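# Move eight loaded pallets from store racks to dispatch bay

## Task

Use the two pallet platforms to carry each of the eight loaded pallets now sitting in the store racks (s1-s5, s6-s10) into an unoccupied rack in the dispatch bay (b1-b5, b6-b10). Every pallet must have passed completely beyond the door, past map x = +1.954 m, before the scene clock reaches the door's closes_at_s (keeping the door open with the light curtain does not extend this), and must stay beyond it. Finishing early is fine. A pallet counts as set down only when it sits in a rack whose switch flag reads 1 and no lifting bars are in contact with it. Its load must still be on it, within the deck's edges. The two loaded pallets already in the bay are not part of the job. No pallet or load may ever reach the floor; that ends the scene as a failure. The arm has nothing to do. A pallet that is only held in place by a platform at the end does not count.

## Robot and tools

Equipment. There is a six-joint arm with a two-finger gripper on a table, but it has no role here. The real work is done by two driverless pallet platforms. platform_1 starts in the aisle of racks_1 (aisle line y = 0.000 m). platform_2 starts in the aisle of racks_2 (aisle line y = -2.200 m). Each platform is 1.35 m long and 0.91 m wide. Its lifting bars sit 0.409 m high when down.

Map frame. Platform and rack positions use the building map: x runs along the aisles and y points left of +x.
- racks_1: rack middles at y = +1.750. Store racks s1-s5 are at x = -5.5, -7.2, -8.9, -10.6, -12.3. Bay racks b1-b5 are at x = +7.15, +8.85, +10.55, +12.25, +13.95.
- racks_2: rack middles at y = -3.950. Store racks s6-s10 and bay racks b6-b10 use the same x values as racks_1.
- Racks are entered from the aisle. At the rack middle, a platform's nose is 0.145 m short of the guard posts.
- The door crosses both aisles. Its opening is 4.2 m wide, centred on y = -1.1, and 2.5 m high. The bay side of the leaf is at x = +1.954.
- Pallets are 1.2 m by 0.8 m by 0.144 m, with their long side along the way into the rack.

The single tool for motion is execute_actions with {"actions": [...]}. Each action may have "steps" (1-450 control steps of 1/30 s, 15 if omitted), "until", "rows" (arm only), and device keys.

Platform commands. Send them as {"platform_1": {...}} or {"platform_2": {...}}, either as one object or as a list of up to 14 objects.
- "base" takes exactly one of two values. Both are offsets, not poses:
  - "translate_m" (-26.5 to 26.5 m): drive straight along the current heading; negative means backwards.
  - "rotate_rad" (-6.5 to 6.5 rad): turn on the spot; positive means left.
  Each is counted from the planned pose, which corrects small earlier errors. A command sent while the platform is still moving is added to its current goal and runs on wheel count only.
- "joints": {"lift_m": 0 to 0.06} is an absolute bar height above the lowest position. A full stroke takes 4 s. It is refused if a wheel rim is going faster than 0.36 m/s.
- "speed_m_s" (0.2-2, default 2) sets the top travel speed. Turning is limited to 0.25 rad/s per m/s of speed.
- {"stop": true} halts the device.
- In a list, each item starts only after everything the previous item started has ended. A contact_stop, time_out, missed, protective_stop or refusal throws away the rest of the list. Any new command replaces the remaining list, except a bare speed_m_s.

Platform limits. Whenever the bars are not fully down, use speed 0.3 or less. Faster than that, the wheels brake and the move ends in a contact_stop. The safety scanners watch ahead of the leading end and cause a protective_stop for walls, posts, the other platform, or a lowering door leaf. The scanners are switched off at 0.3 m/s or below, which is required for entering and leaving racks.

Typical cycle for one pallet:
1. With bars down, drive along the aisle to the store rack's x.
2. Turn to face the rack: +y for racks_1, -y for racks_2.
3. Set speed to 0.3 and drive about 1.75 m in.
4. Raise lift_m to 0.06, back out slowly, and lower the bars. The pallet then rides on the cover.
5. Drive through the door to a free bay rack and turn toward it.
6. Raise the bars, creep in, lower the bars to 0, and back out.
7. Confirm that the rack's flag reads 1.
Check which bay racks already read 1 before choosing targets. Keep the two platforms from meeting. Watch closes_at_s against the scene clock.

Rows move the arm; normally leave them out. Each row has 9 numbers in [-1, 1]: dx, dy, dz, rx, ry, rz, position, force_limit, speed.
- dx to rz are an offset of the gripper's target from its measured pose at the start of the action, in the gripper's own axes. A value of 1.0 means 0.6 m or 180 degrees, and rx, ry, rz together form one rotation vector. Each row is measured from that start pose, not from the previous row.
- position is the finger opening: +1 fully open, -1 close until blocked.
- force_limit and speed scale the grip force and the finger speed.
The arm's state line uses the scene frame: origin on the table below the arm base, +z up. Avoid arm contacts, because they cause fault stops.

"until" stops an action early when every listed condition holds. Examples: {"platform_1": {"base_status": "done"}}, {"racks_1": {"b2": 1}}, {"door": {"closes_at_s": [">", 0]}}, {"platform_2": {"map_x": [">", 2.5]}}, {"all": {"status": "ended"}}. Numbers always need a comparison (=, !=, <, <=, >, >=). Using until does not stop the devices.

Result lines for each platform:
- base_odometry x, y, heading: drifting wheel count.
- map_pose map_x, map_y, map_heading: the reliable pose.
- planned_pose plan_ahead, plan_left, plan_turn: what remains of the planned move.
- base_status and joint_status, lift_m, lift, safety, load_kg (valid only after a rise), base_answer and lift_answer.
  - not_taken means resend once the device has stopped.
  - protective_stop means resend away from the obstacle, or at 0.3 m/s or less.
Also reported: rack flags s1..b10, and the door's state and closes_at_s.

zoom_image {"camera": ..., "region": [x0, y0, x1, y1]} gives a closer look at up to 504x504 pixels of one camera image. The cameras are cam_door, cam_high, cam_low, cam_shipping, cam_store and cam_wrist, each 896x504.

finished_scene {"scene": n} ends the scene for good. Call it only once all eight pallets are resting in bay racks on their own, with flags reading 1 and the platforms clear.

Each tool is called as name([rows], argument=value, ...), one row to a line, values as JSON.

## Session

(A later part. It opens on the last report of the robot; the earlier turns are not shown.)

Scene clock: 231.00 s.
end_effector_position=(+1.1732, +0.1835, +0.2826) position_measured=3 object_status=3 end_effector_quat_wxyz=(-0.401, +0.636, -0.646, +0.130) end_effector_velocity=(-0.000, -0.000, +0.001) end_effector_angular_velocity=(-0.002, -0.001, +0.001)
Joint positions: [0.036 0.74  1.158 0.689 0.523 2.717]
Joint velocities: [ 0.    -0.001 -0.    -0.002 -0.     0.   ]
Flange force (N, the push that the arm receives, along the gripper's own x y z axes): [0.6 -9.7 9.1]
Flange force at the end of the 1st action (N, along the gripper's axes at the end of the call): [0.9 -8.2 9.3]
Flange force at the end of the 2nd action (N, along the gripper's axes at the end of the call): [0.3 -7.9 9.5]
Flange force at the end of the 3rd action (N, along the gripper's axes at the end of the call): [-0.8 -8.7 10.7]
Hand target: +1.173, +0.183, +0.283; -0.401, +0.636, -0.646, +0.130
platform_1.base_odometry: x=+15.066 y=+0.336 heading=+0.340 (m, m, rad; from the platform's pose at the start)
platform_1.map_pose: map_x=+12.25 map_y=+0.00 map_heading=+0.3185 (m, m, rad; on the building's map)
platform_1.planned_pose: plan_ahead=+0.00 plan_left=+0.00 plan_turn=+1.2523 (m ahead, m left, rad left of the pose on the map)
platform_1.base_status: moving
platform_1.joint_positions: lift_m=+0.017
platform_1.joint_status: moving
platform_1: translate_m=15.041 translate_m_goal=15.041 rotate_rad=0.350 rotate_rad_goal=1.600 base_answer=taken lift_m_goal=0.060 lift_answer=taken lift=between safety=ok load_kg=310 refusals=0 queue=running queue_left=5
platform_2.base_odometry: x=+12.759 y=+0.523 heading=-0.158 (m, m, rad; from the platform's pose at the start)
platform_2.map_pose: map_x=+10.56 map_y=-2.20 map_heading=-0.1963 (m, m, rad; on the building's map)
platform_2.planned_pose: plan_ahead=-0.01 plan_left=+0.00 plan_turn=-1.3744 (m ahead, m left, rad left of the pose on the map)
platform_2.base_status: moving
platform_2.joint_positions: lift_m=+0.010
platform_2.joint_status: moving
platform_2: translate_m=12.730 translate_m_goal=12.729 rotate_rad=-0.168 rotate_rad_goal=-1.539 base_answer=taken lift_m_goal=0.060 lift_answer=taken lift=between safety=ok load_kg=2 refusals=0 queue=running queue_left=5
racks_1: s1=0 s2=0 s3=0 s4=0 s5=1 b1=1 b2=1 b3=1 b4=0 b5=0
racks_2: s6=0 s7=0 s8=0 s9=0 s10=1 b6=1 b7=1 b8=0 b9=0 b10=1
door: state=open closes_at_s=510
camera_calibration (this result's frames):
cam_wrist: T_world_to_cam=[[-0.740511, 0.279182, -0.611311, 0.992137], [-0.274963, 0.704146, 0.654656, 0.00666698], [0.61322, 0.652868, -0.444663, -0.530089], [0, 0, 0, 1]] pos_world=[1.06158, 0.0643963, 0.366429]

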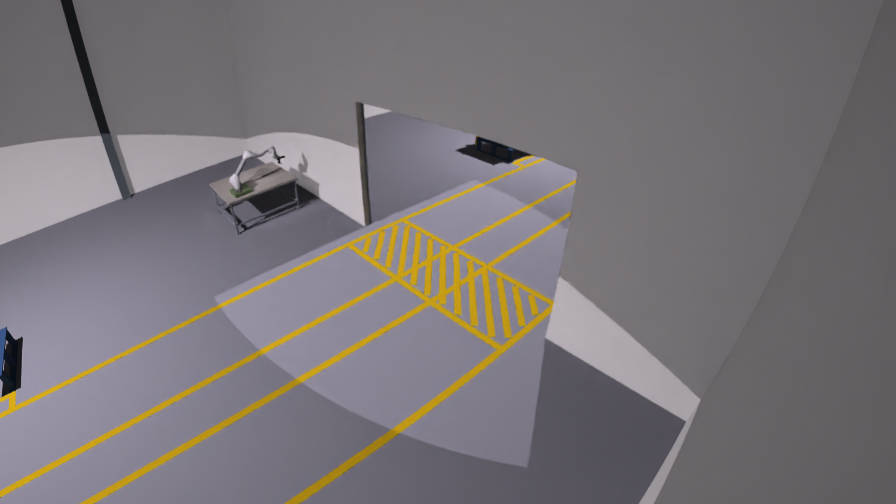

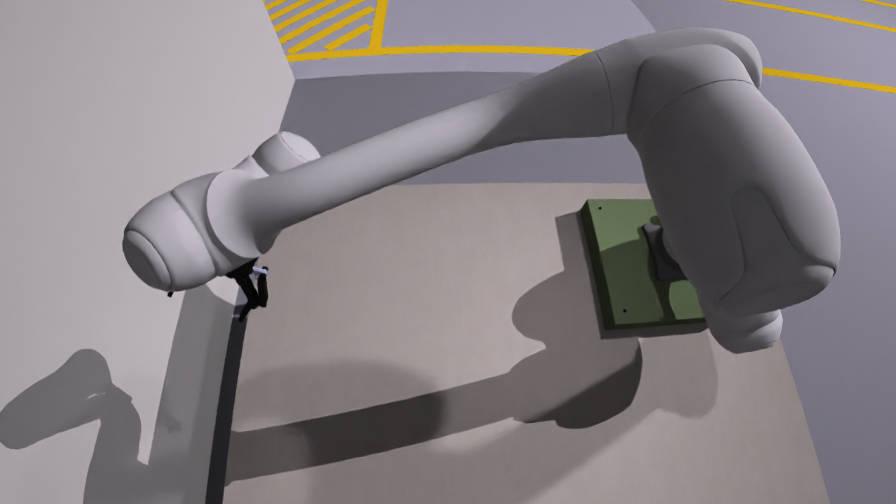

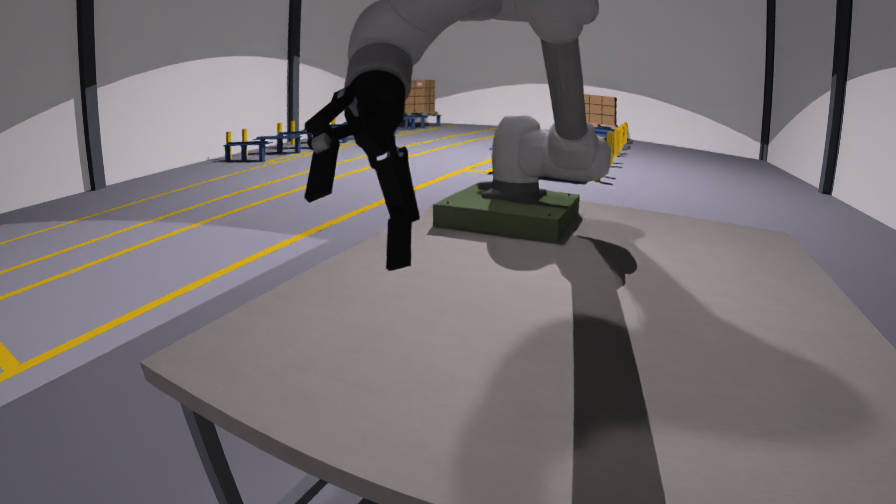

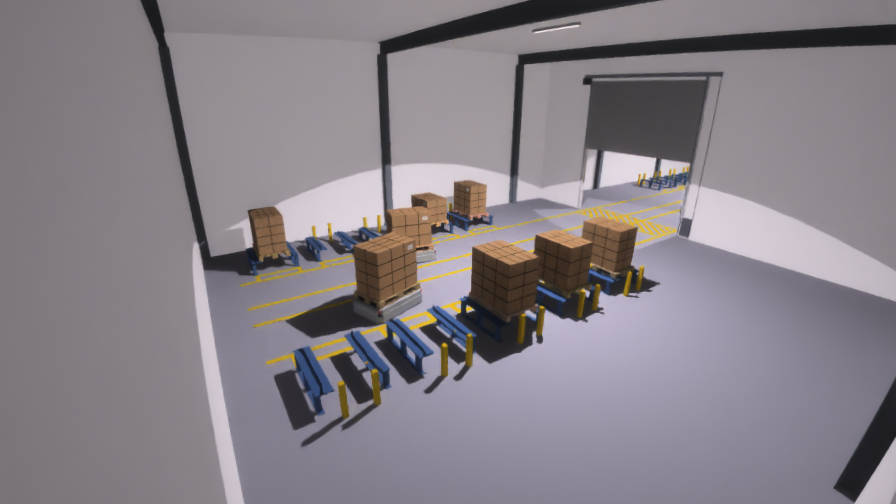

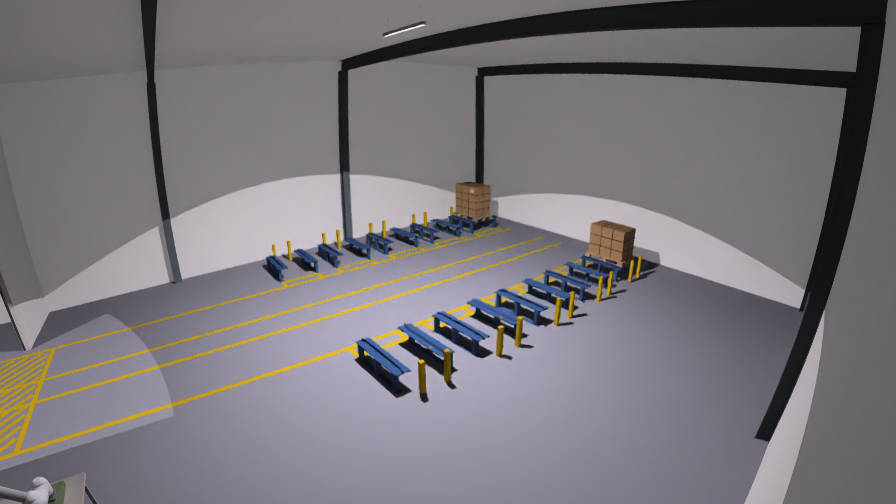

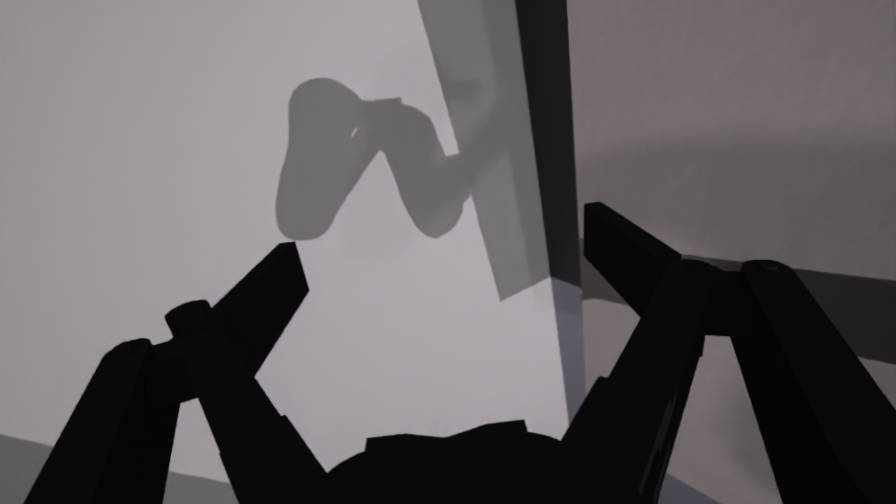

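execute_actions([
  {"steps":450,"until":{"all":{"status":"ended"}}},
  {"steps":450,"until":{"all":{"status":"ended"}}},
  {"steps":450,"until":{"all":{"status":"ended"}}},
  {"steps":450,"until":{"all":{"status":"ended"}}},
])

execute_actions([
  {"platform_1":[{"base":{"rotate_rad":1.5708},"speed_m_s":2},{"base":{"translate_m":1.75},"speed_m_s":0.3},{"joints":{"lift_m":0.06}},{"base":{"translate_m":-1.75}},{"base":{"rotate_rad":-1.5708},"joints":{"lift_m":0},"speed_m_s":1.2},{"base":{"translate_m":26.25},"speed_m_s":2},{"base":{"rotate_rad":1.5708},"joints":{"lift_m":0.06},"speed_m_s":1.2},{"base":{"translate_m":1.75},"speed_m_s":0.3},{"joints":{"lift_m":0}},{"base":{"translate_m":-1.75}}],"platform_2":[{"base":{"rotate_rad":-1.5708},"speed_m_s":2},{"base":{"translate_m":1.75},"speed_m_s":0.3},{"joints":{"lift_m":0.06}},{"base":{"translate_m":-1.75}},{"base":{"rotate_rad":1.5708},"joints":{"lift_m":0},"speed_m_s":1.2},{"base":{"translate_m":24.55},"speed_m_s":2},{"base":{"rotate_rad":-1.5708},"joints":{"lift_m":0.06},"speed_m_s":1.2},{"base":{"translate_m":1.75},"speed_m_s":0.3},{"joints":{"lift_m":0}},{"base":{"translate_m":-1.75}}],"steps":450},
  {"steps":450},
  {"steps":450},
  {"steps":450,"until":{"racks_1":{"b5":1},"racks_2":{"b9":1},"platform_1":{"lift":"down"},"platform_2":{"lift":"down"}}},
])

Scene clock: 275.90 s.
end_effector_position=(+1.1732, +0.1835, +0.2826) position_measured=3 object_status=3 end_effector_quat_wxyz=(-0.401, +0.636, -0.646, +0.130) end_effector_velocity=(+0.001, -0.001, +0.001) end_effector_angular_velocity=(+0.000, -0.001, -0.000)
Joint positions: [0.036 0.74  1.158 0.689 0.523 2.717]
Joint velocities: [-0.001 -0.    -0.001  0.001  0.    -0.   ]
Flange force (N, the push that the arm receives, along the gripper's own x y z axes): [0.0 -11.5 11.6]
Flange force at the end of the 1st action (N, along the gripper's axes at the end of the call): [0.5 -5.4 9.5]
Flange force at the end of the 2nd action (N, along the gripper's axes at the end of the call): [4.0 -7.1 6.9]
Flange force at the end of the 3rd action (N, along the gripper's axes at the end of the call): [1.2 -11.0 14.2]
Hand target: +1.173, +0.183, +0.283; -0.401, +0.636, -0.646, +0.130
platform_1.base_odometry: x=-9.463 y=-0.447 heading=+0.032 (m, m, rad; from the platform's pose at the start)
platform_1.map_pose: map_x=-12.30 map_y=+0.00 map_heading=+0.0000 (m, m, rad; on the building's map)
platform_1.planned_pose: plan_ahead=+0.00 plan_left=+0.00 plan_turn=+0.0000 (m ahead, m left, rad left of the pose on the map)
platform_1.base_status: done
platform_1.joint_positions: lift_m=+0.000
platform_1.joint_status: done
platform_1: translate_m=-9.498 translate_m_goal=-9.498 rotate_rad=0.032 rotate_rad_goal=0.032 base_answer=taken lift_m_goal=0.000 lift_answer=taken lift=down safety=ok load_kg=-48 refusals=0 queue=done queue_left=0
platform_2.base_odometry: x=-10.101 y=-0.079 heading=+0.026 (m, m, rad; from the platform's pose at the start)
platform_2.map_pose: map_x=-12.30 map_y=-2.20 map_heading=+0.0000 (m, m, rad; on the building's map)
platform_2.planned_pose: plan_ahead=+0.00 plan_left=+0.00 plan_turn=+0.0000 (m ahead, m left, rad left of the pose on the map)
platform_2.base_status: done
platform_2.joint_positions: lift_m=+0.000
platform_2.joint_status: done
platform_2: translate_m=-10.122 translate_m_goal=-10.122 rotate_rad=0.026 rotate_rad_goal=0.026 base_answer=taken lift_m_goal=0.000 lift_answer=taken lift=down safety=ok load_kg=-48 refusals=0 queue=done queue_left=0
racks_1: s1=0 s2=0 s3=0 s4=0 s5=1 b1=1 b2=1 b3=1 b4=1 b5=0
racks_2: s6=0 s7=0 s8=0 s9=0 s10=1 b6=1 b7=1 b8=1 b9=0 b10=1
door: state=open closes_at_s=510
camera_calibration (this result's frames):
cam_wrist: T_world_to_cam=[[-0.740511, 0.279182, -0.61131, 0.992137], [-0.274963, 0.704146, 0.654656, 0.00666669], [0.61322, 0.652868, -0.444663, -0.530088], [0, 0, 0, 1]] pos_world=[1.06158, 0.0643962, 0.366429]

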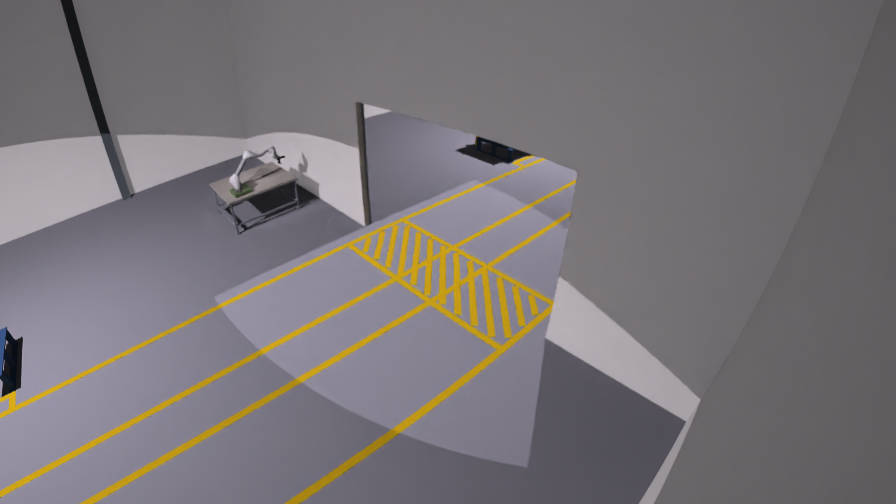

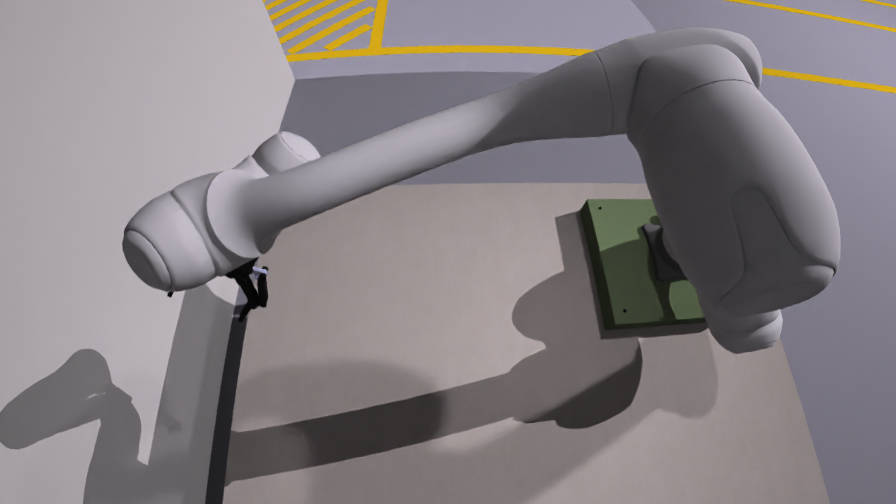

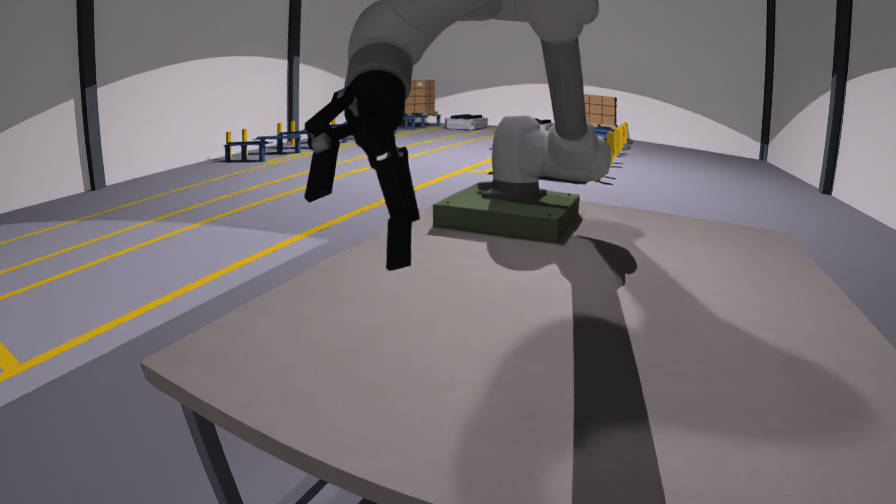

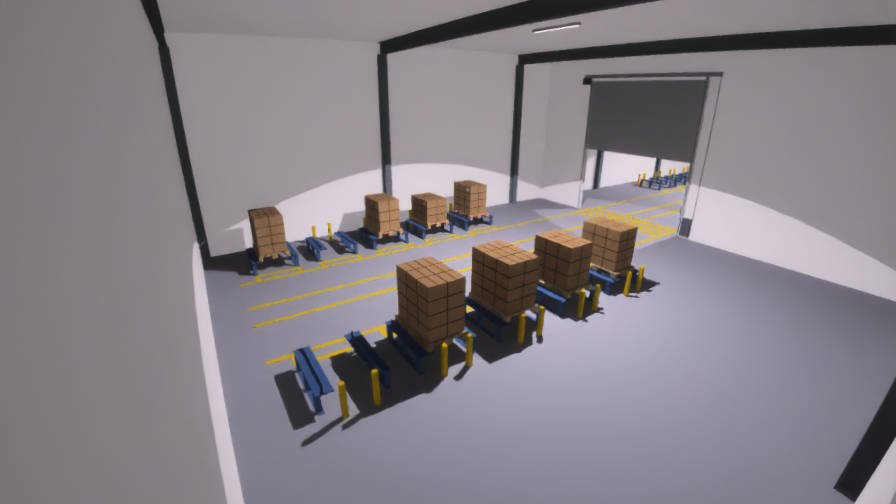

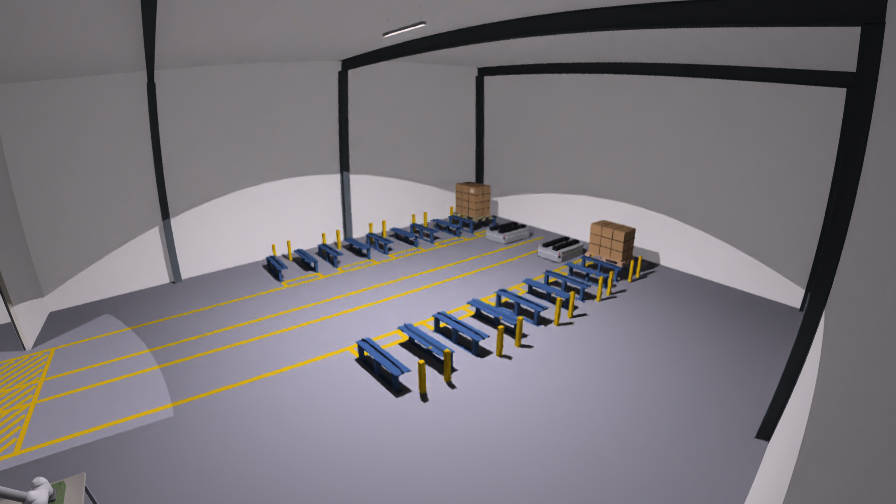

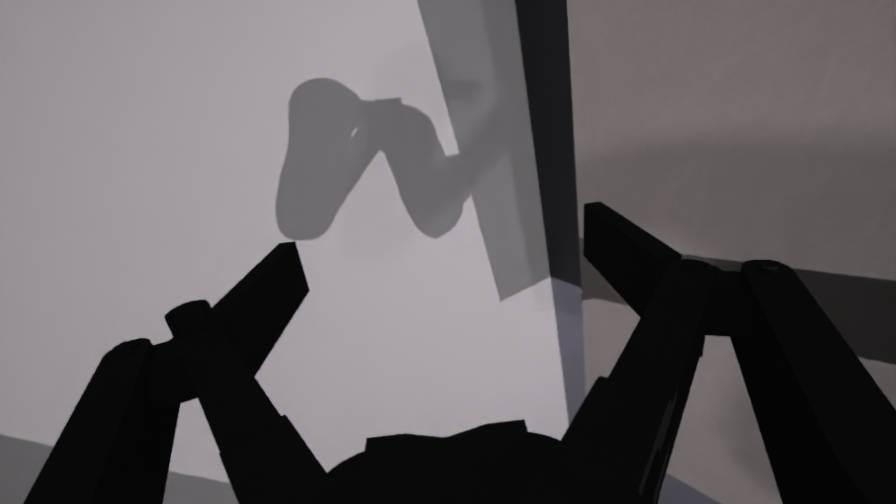

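Scene clock: 335.90 s.
end_effector_position=(+1.1732, +0.1835, +0.2826) position_measured=3 object_status=3 end_effector_quat_wxyz=(-0.401, +0.636, -0.646, +0.130) end_effector_velocity=(-0.000, +0.001, +0.000) end_effector_angular_velocity=(-0.002, -0.001, +0.001)
Joint positions: [0.036 0.74  1.158 0.689 0.523 2.717]
Joint velocities: [ 0.001 -0.    -0.    -0.002 -0.    -0.   ]
Flange force (N, the push that the arm receives, along the gripper's own x y z axes): [-0.9 -11.0 12.7]
Flange force at the end of the 1st action (N, along the gripper's axes at the end of the call): [0.0 -11.5 11.0]
Flange force at the end of the 2nd action (N, along the gripper's axes at the end of the call): [0.3 -8.3 11.4]
Flange force at the end of the 3rd action (N, along the gripper's axes at the end of the call): [0.0 -9.0 11.1]
Hand target: +1.173, +0.183, +0.283; -0.401, +0.636, -0.646, +0.130
platform_1.base_odometry: x=+16.725 y=+2.115 heading=+1.609 (m, m, rad; from the platform's pose at the start)
platform_1.map_pose: map_x=+13.95 map_y=+1.75 map_heading=+1.5708 (m, m, rad; on the building's map)
platform_1.planned_pose: plan_ahead=+0.00 plan_left=+0.00 plan_turn=+0.0000 (m ahead, m left, rad left of the pose on the map)
platform_1.base_status: done
platform_1.joint_positions: lift_m=+0.055
platform_1.joint_status: moving
platform_1: translate_m=18.512 translate_m_goal=18.512 rotate_rad=1.609 rotate_rad_goal=1.608 base_answer=taken lift_m_goal=0.000 lift_answer=taken lift=between safety=ok load_kg=255 refusals=0 queue=running queue_left=1
platform_2.base_odometry: x=+14.529 y=-1.150 heading=-1.553 (m, m, rad; from the platform's pose at the start)
platform_2.map_pose: map_x=+12.25 map_y=-3.95 map_heading=-1.5708 (m, m, rad; on the building's map)
platform_2.planned_pose: plan_ahead=+0.00 plan_left=+0.00 plan_turn=+0.0000 (m ahead, m left, rad left of the pose on the map)
platform_2.base_status: done
platform_2.joint_positions: lift_m=+0.056
platform_2.joint_status: moving
platform_2: translate_m=16.238 translate_m_goal=16.238 rotate_rad=-1.553 rotate_rad_goal=-1.551 base_answer=taken lift_m_goal=0.000 lift_answer=taken lift=between safety=ok load_kg=290 refusals=0 queue=running queue_left=1
racks_1: s1=0 s2=0 s3=0 s4=0 s5=0 b1=1 b2=1 b3=1 b4=1 b5=0
racks_2: s6=0 s7=0 s8=0 s9=0 s10=0 b6=1 b7=1 b8=1 b9=0 b10=1
door: state=open closes_at_s=510
camera_calibration (this result's frames):
cam_wrist: T_world_to_cam=[[-0.740511, 0.279182, -0.61131, 0.992137], [-0.274963, 0.704146, 0.654656, 0.00666695], [0.61322, 0.652868, -0.444663, -0.530088], [0, 0, 0, 1]] pos_world=[1.06158, 0.0643962, 0.366429]

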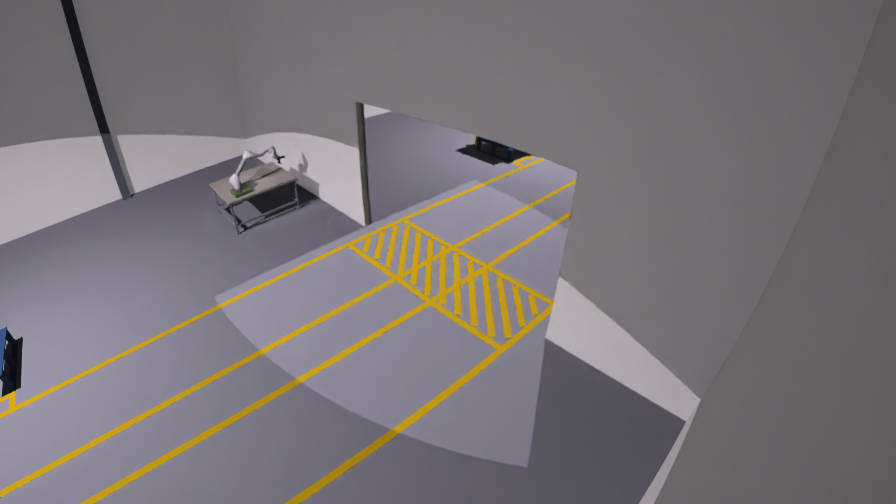

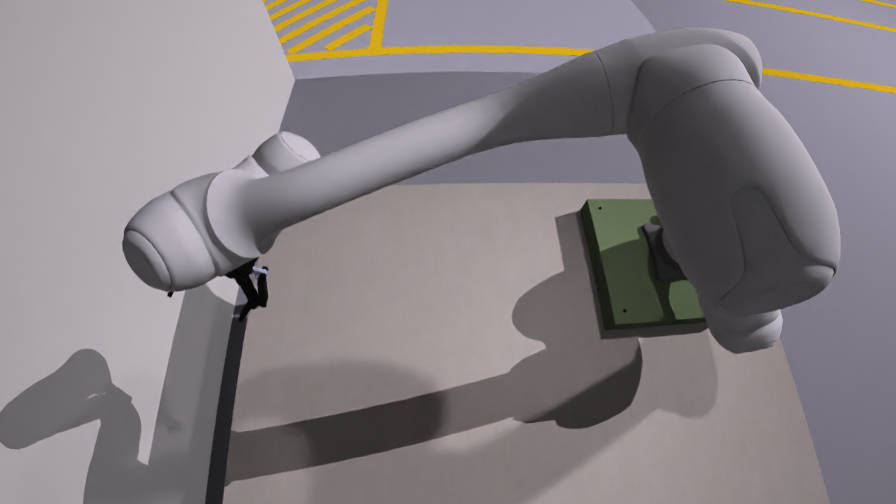

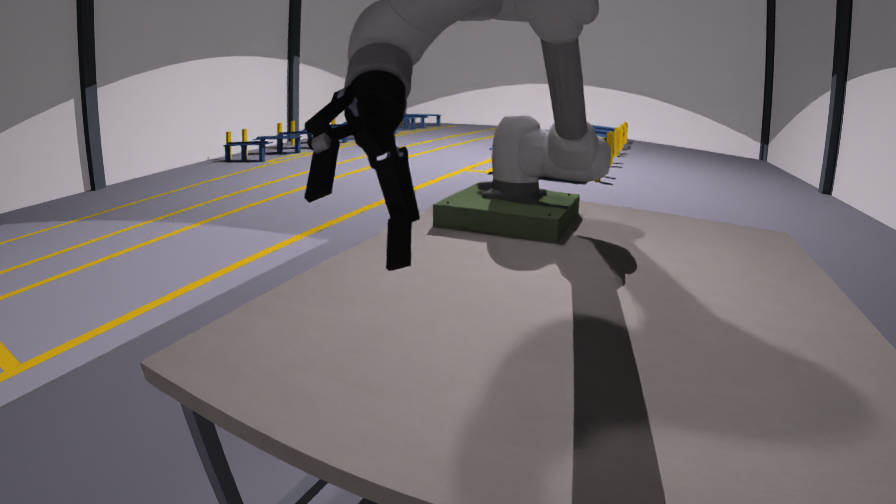

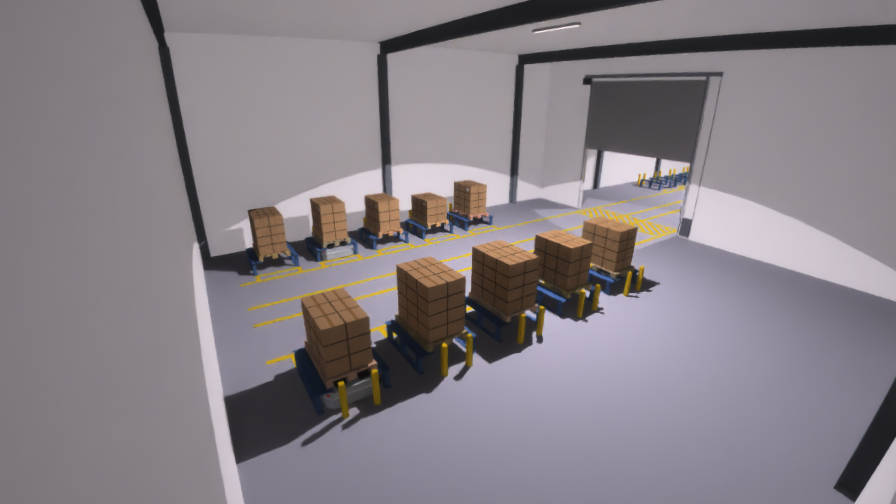

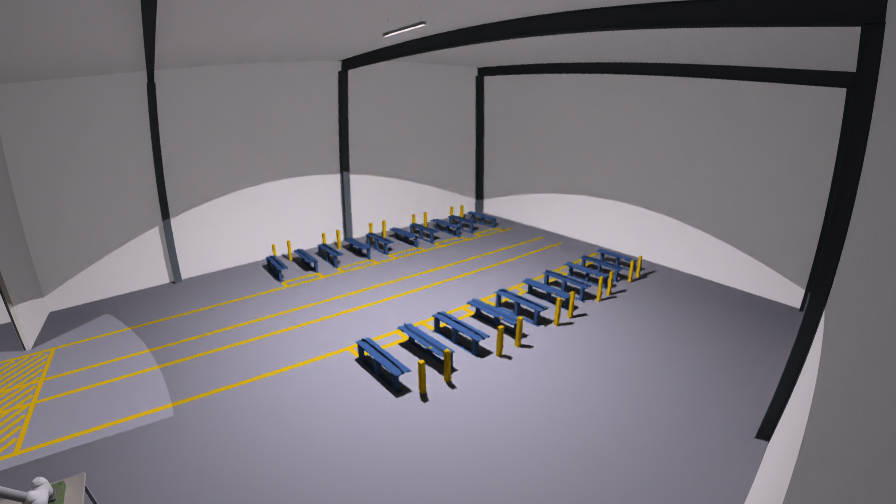

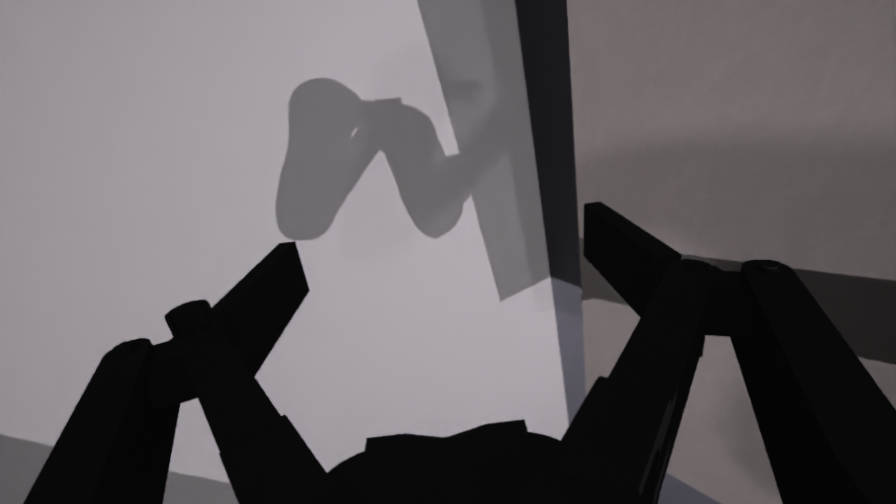

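execute_actions([
  {"steps":200,"until":{"racks_1":{"b5":1},"racks_2":{"b9":1},"platform_1":{"lift":"down"},"platform_2":{"lift":"down"}}},
])

finished_scene(scene=2)

Scene clock: 339.27 s.
end_effector_position=(+1.1732, +0.1835, +0.2826) position_measured=3 object_status=3 end_effector_quat_wxyz=(-0.401, +0.636, -0.646, +0.130) end_effector_velocity=(+0.000, -0.001, +0.002) end_effector_angular_velocity=(-0.001, -0.002, +0.000)
Joint positions: [0.036 0.74  1.158 0.689 0.523 2.717]
Joint velocities: [-0.001 -0.001 -0.     0.    -0.    -0.001]
Flange force (N, the push that the arm receives, along the gripper's own x y z axes): [-0.8 -9.3 10.1]
Hand target: +1.173, +0.183, +0.283; -0.401, +0.636, -0.646, +0.130
platform_1.base_odometry: x=+16.725 y=+2.115 heading=+1.608 (m, m, rad; from the platform's pose at the start)
platform_1.map_pose: map_x=+13.95 map_y=+1.75 map_heading=+1.5708 (m, m, rad; on the building's map)
platform_1.planned_pose: plan_ahead=+0.00 plan_left=+0.00 plan_turn=+0.0000 (m ahead, m left, rad left of the pose on the map)
platform_1.base_status: done
platform_1.joint_positions: lift_m=+0.001
platform_1.joint_status: moving
platform_1: translate_m=18.512 translate_m_goal=18.512 rotate_rad=1.608 rotate_rad_goal=1.608 base_answer=taken lift_m_goal=0.000 lift_answer=taken lift=down safety=ok load_kg=-32 refusals=0 queue=running queue_left=1
platform_2.base_odometry: x=+14.529 y=-1.149 heading=-1.552 (m, m, rad; from the platform's pose at the start)
platform_2.map_pose: map_x=+12.25 map_y=-3.95 map_heading=-1.5708 (m, m, rad; on the building's map)
platform_2.planned_pose: plan_ahead=+0.00 plan_left=+0.00 plan_turn=+0.0000 (m ahead, m left, rad left of the pose on the map)
platform_2.base_status: done
platform_2.joint_positions: lift_m=+0.002
platform_2.joint_status: moving
platform_2: translate_m=16.238 translate_m_goal=16.238 rotate_rad=-1.552 rotate_rad_goal=-1.551 base_answer=taken lift_m_goal=0.000 lift_answer=taken lift=down safety=ok load_kg=-33 refusals=0 queue=running queue_left=1
racks_1: s1=0 s2=0 s3=0 s4=0 s5=0 b1=1 b2=1 b3=1 b4=1 b5=1
racks_2: s6=0 s7=0 s8=0 s9=0 s10=0 b6=1 b7=1 b8=1 b9=1 b10=1
door: state=open closes_at_s=510
camera_calibration (this result's frames):
cam_wrist: T_world_to_cam=[[-0.740511, 0.279182, -0.611311, 0.992138], [-0.274963, 0.704146, 0.654656, 0.00666699], [0.61322, 0.652868, -0.444663, -0.530088], [0, 0, 0, 1]] pos_world=[1.06158, 0.0643962, 0.366429]

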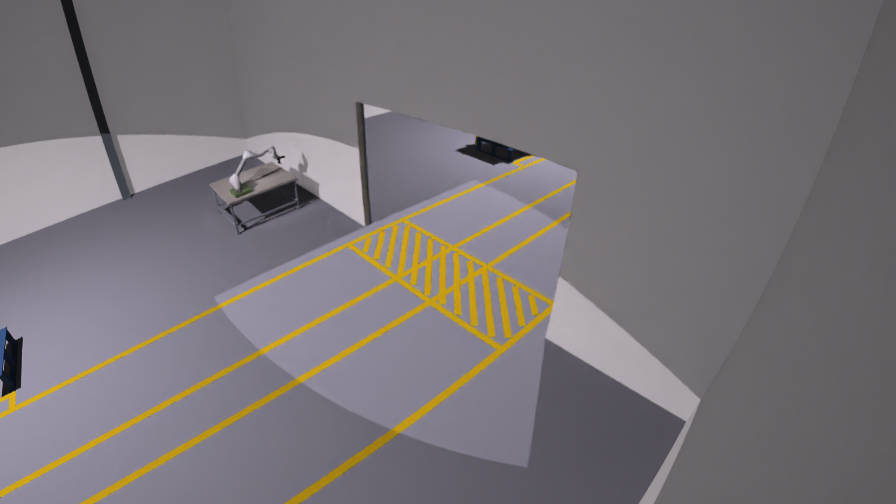

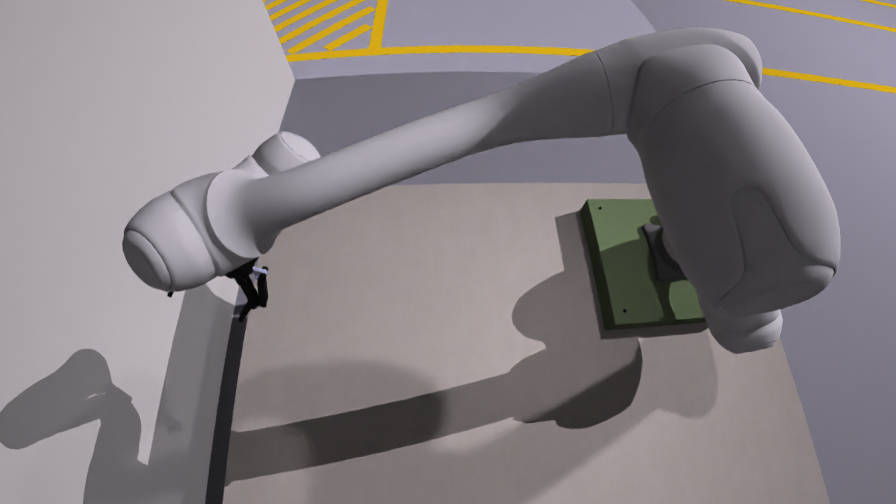

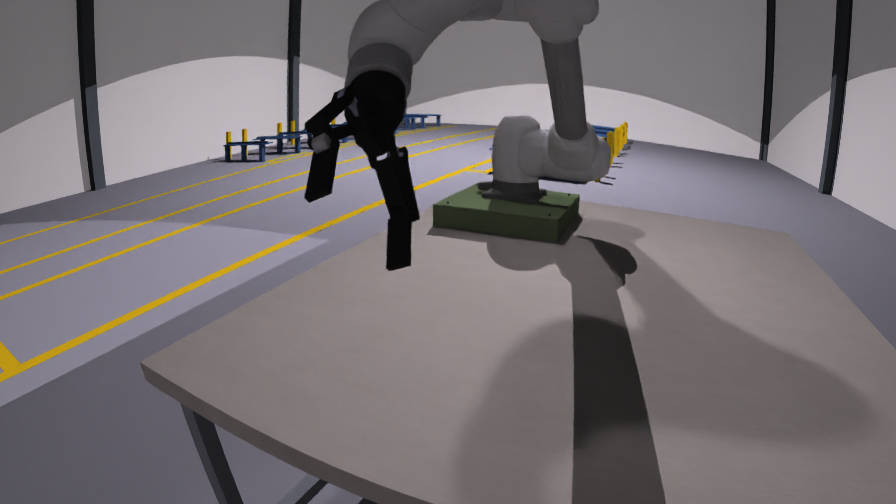

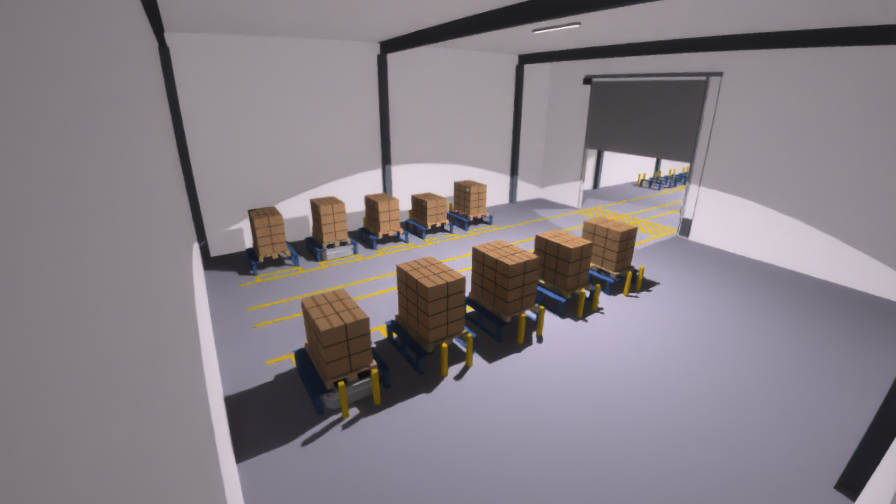

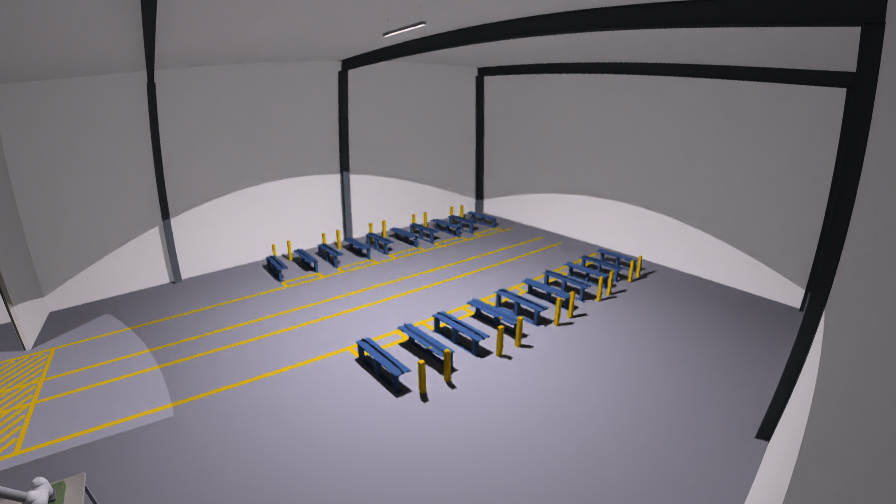

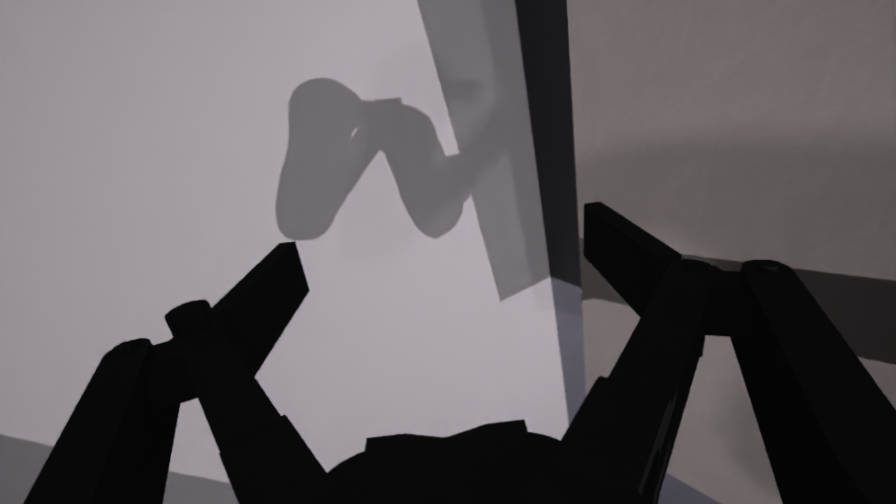

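The scene is finished: the task was done.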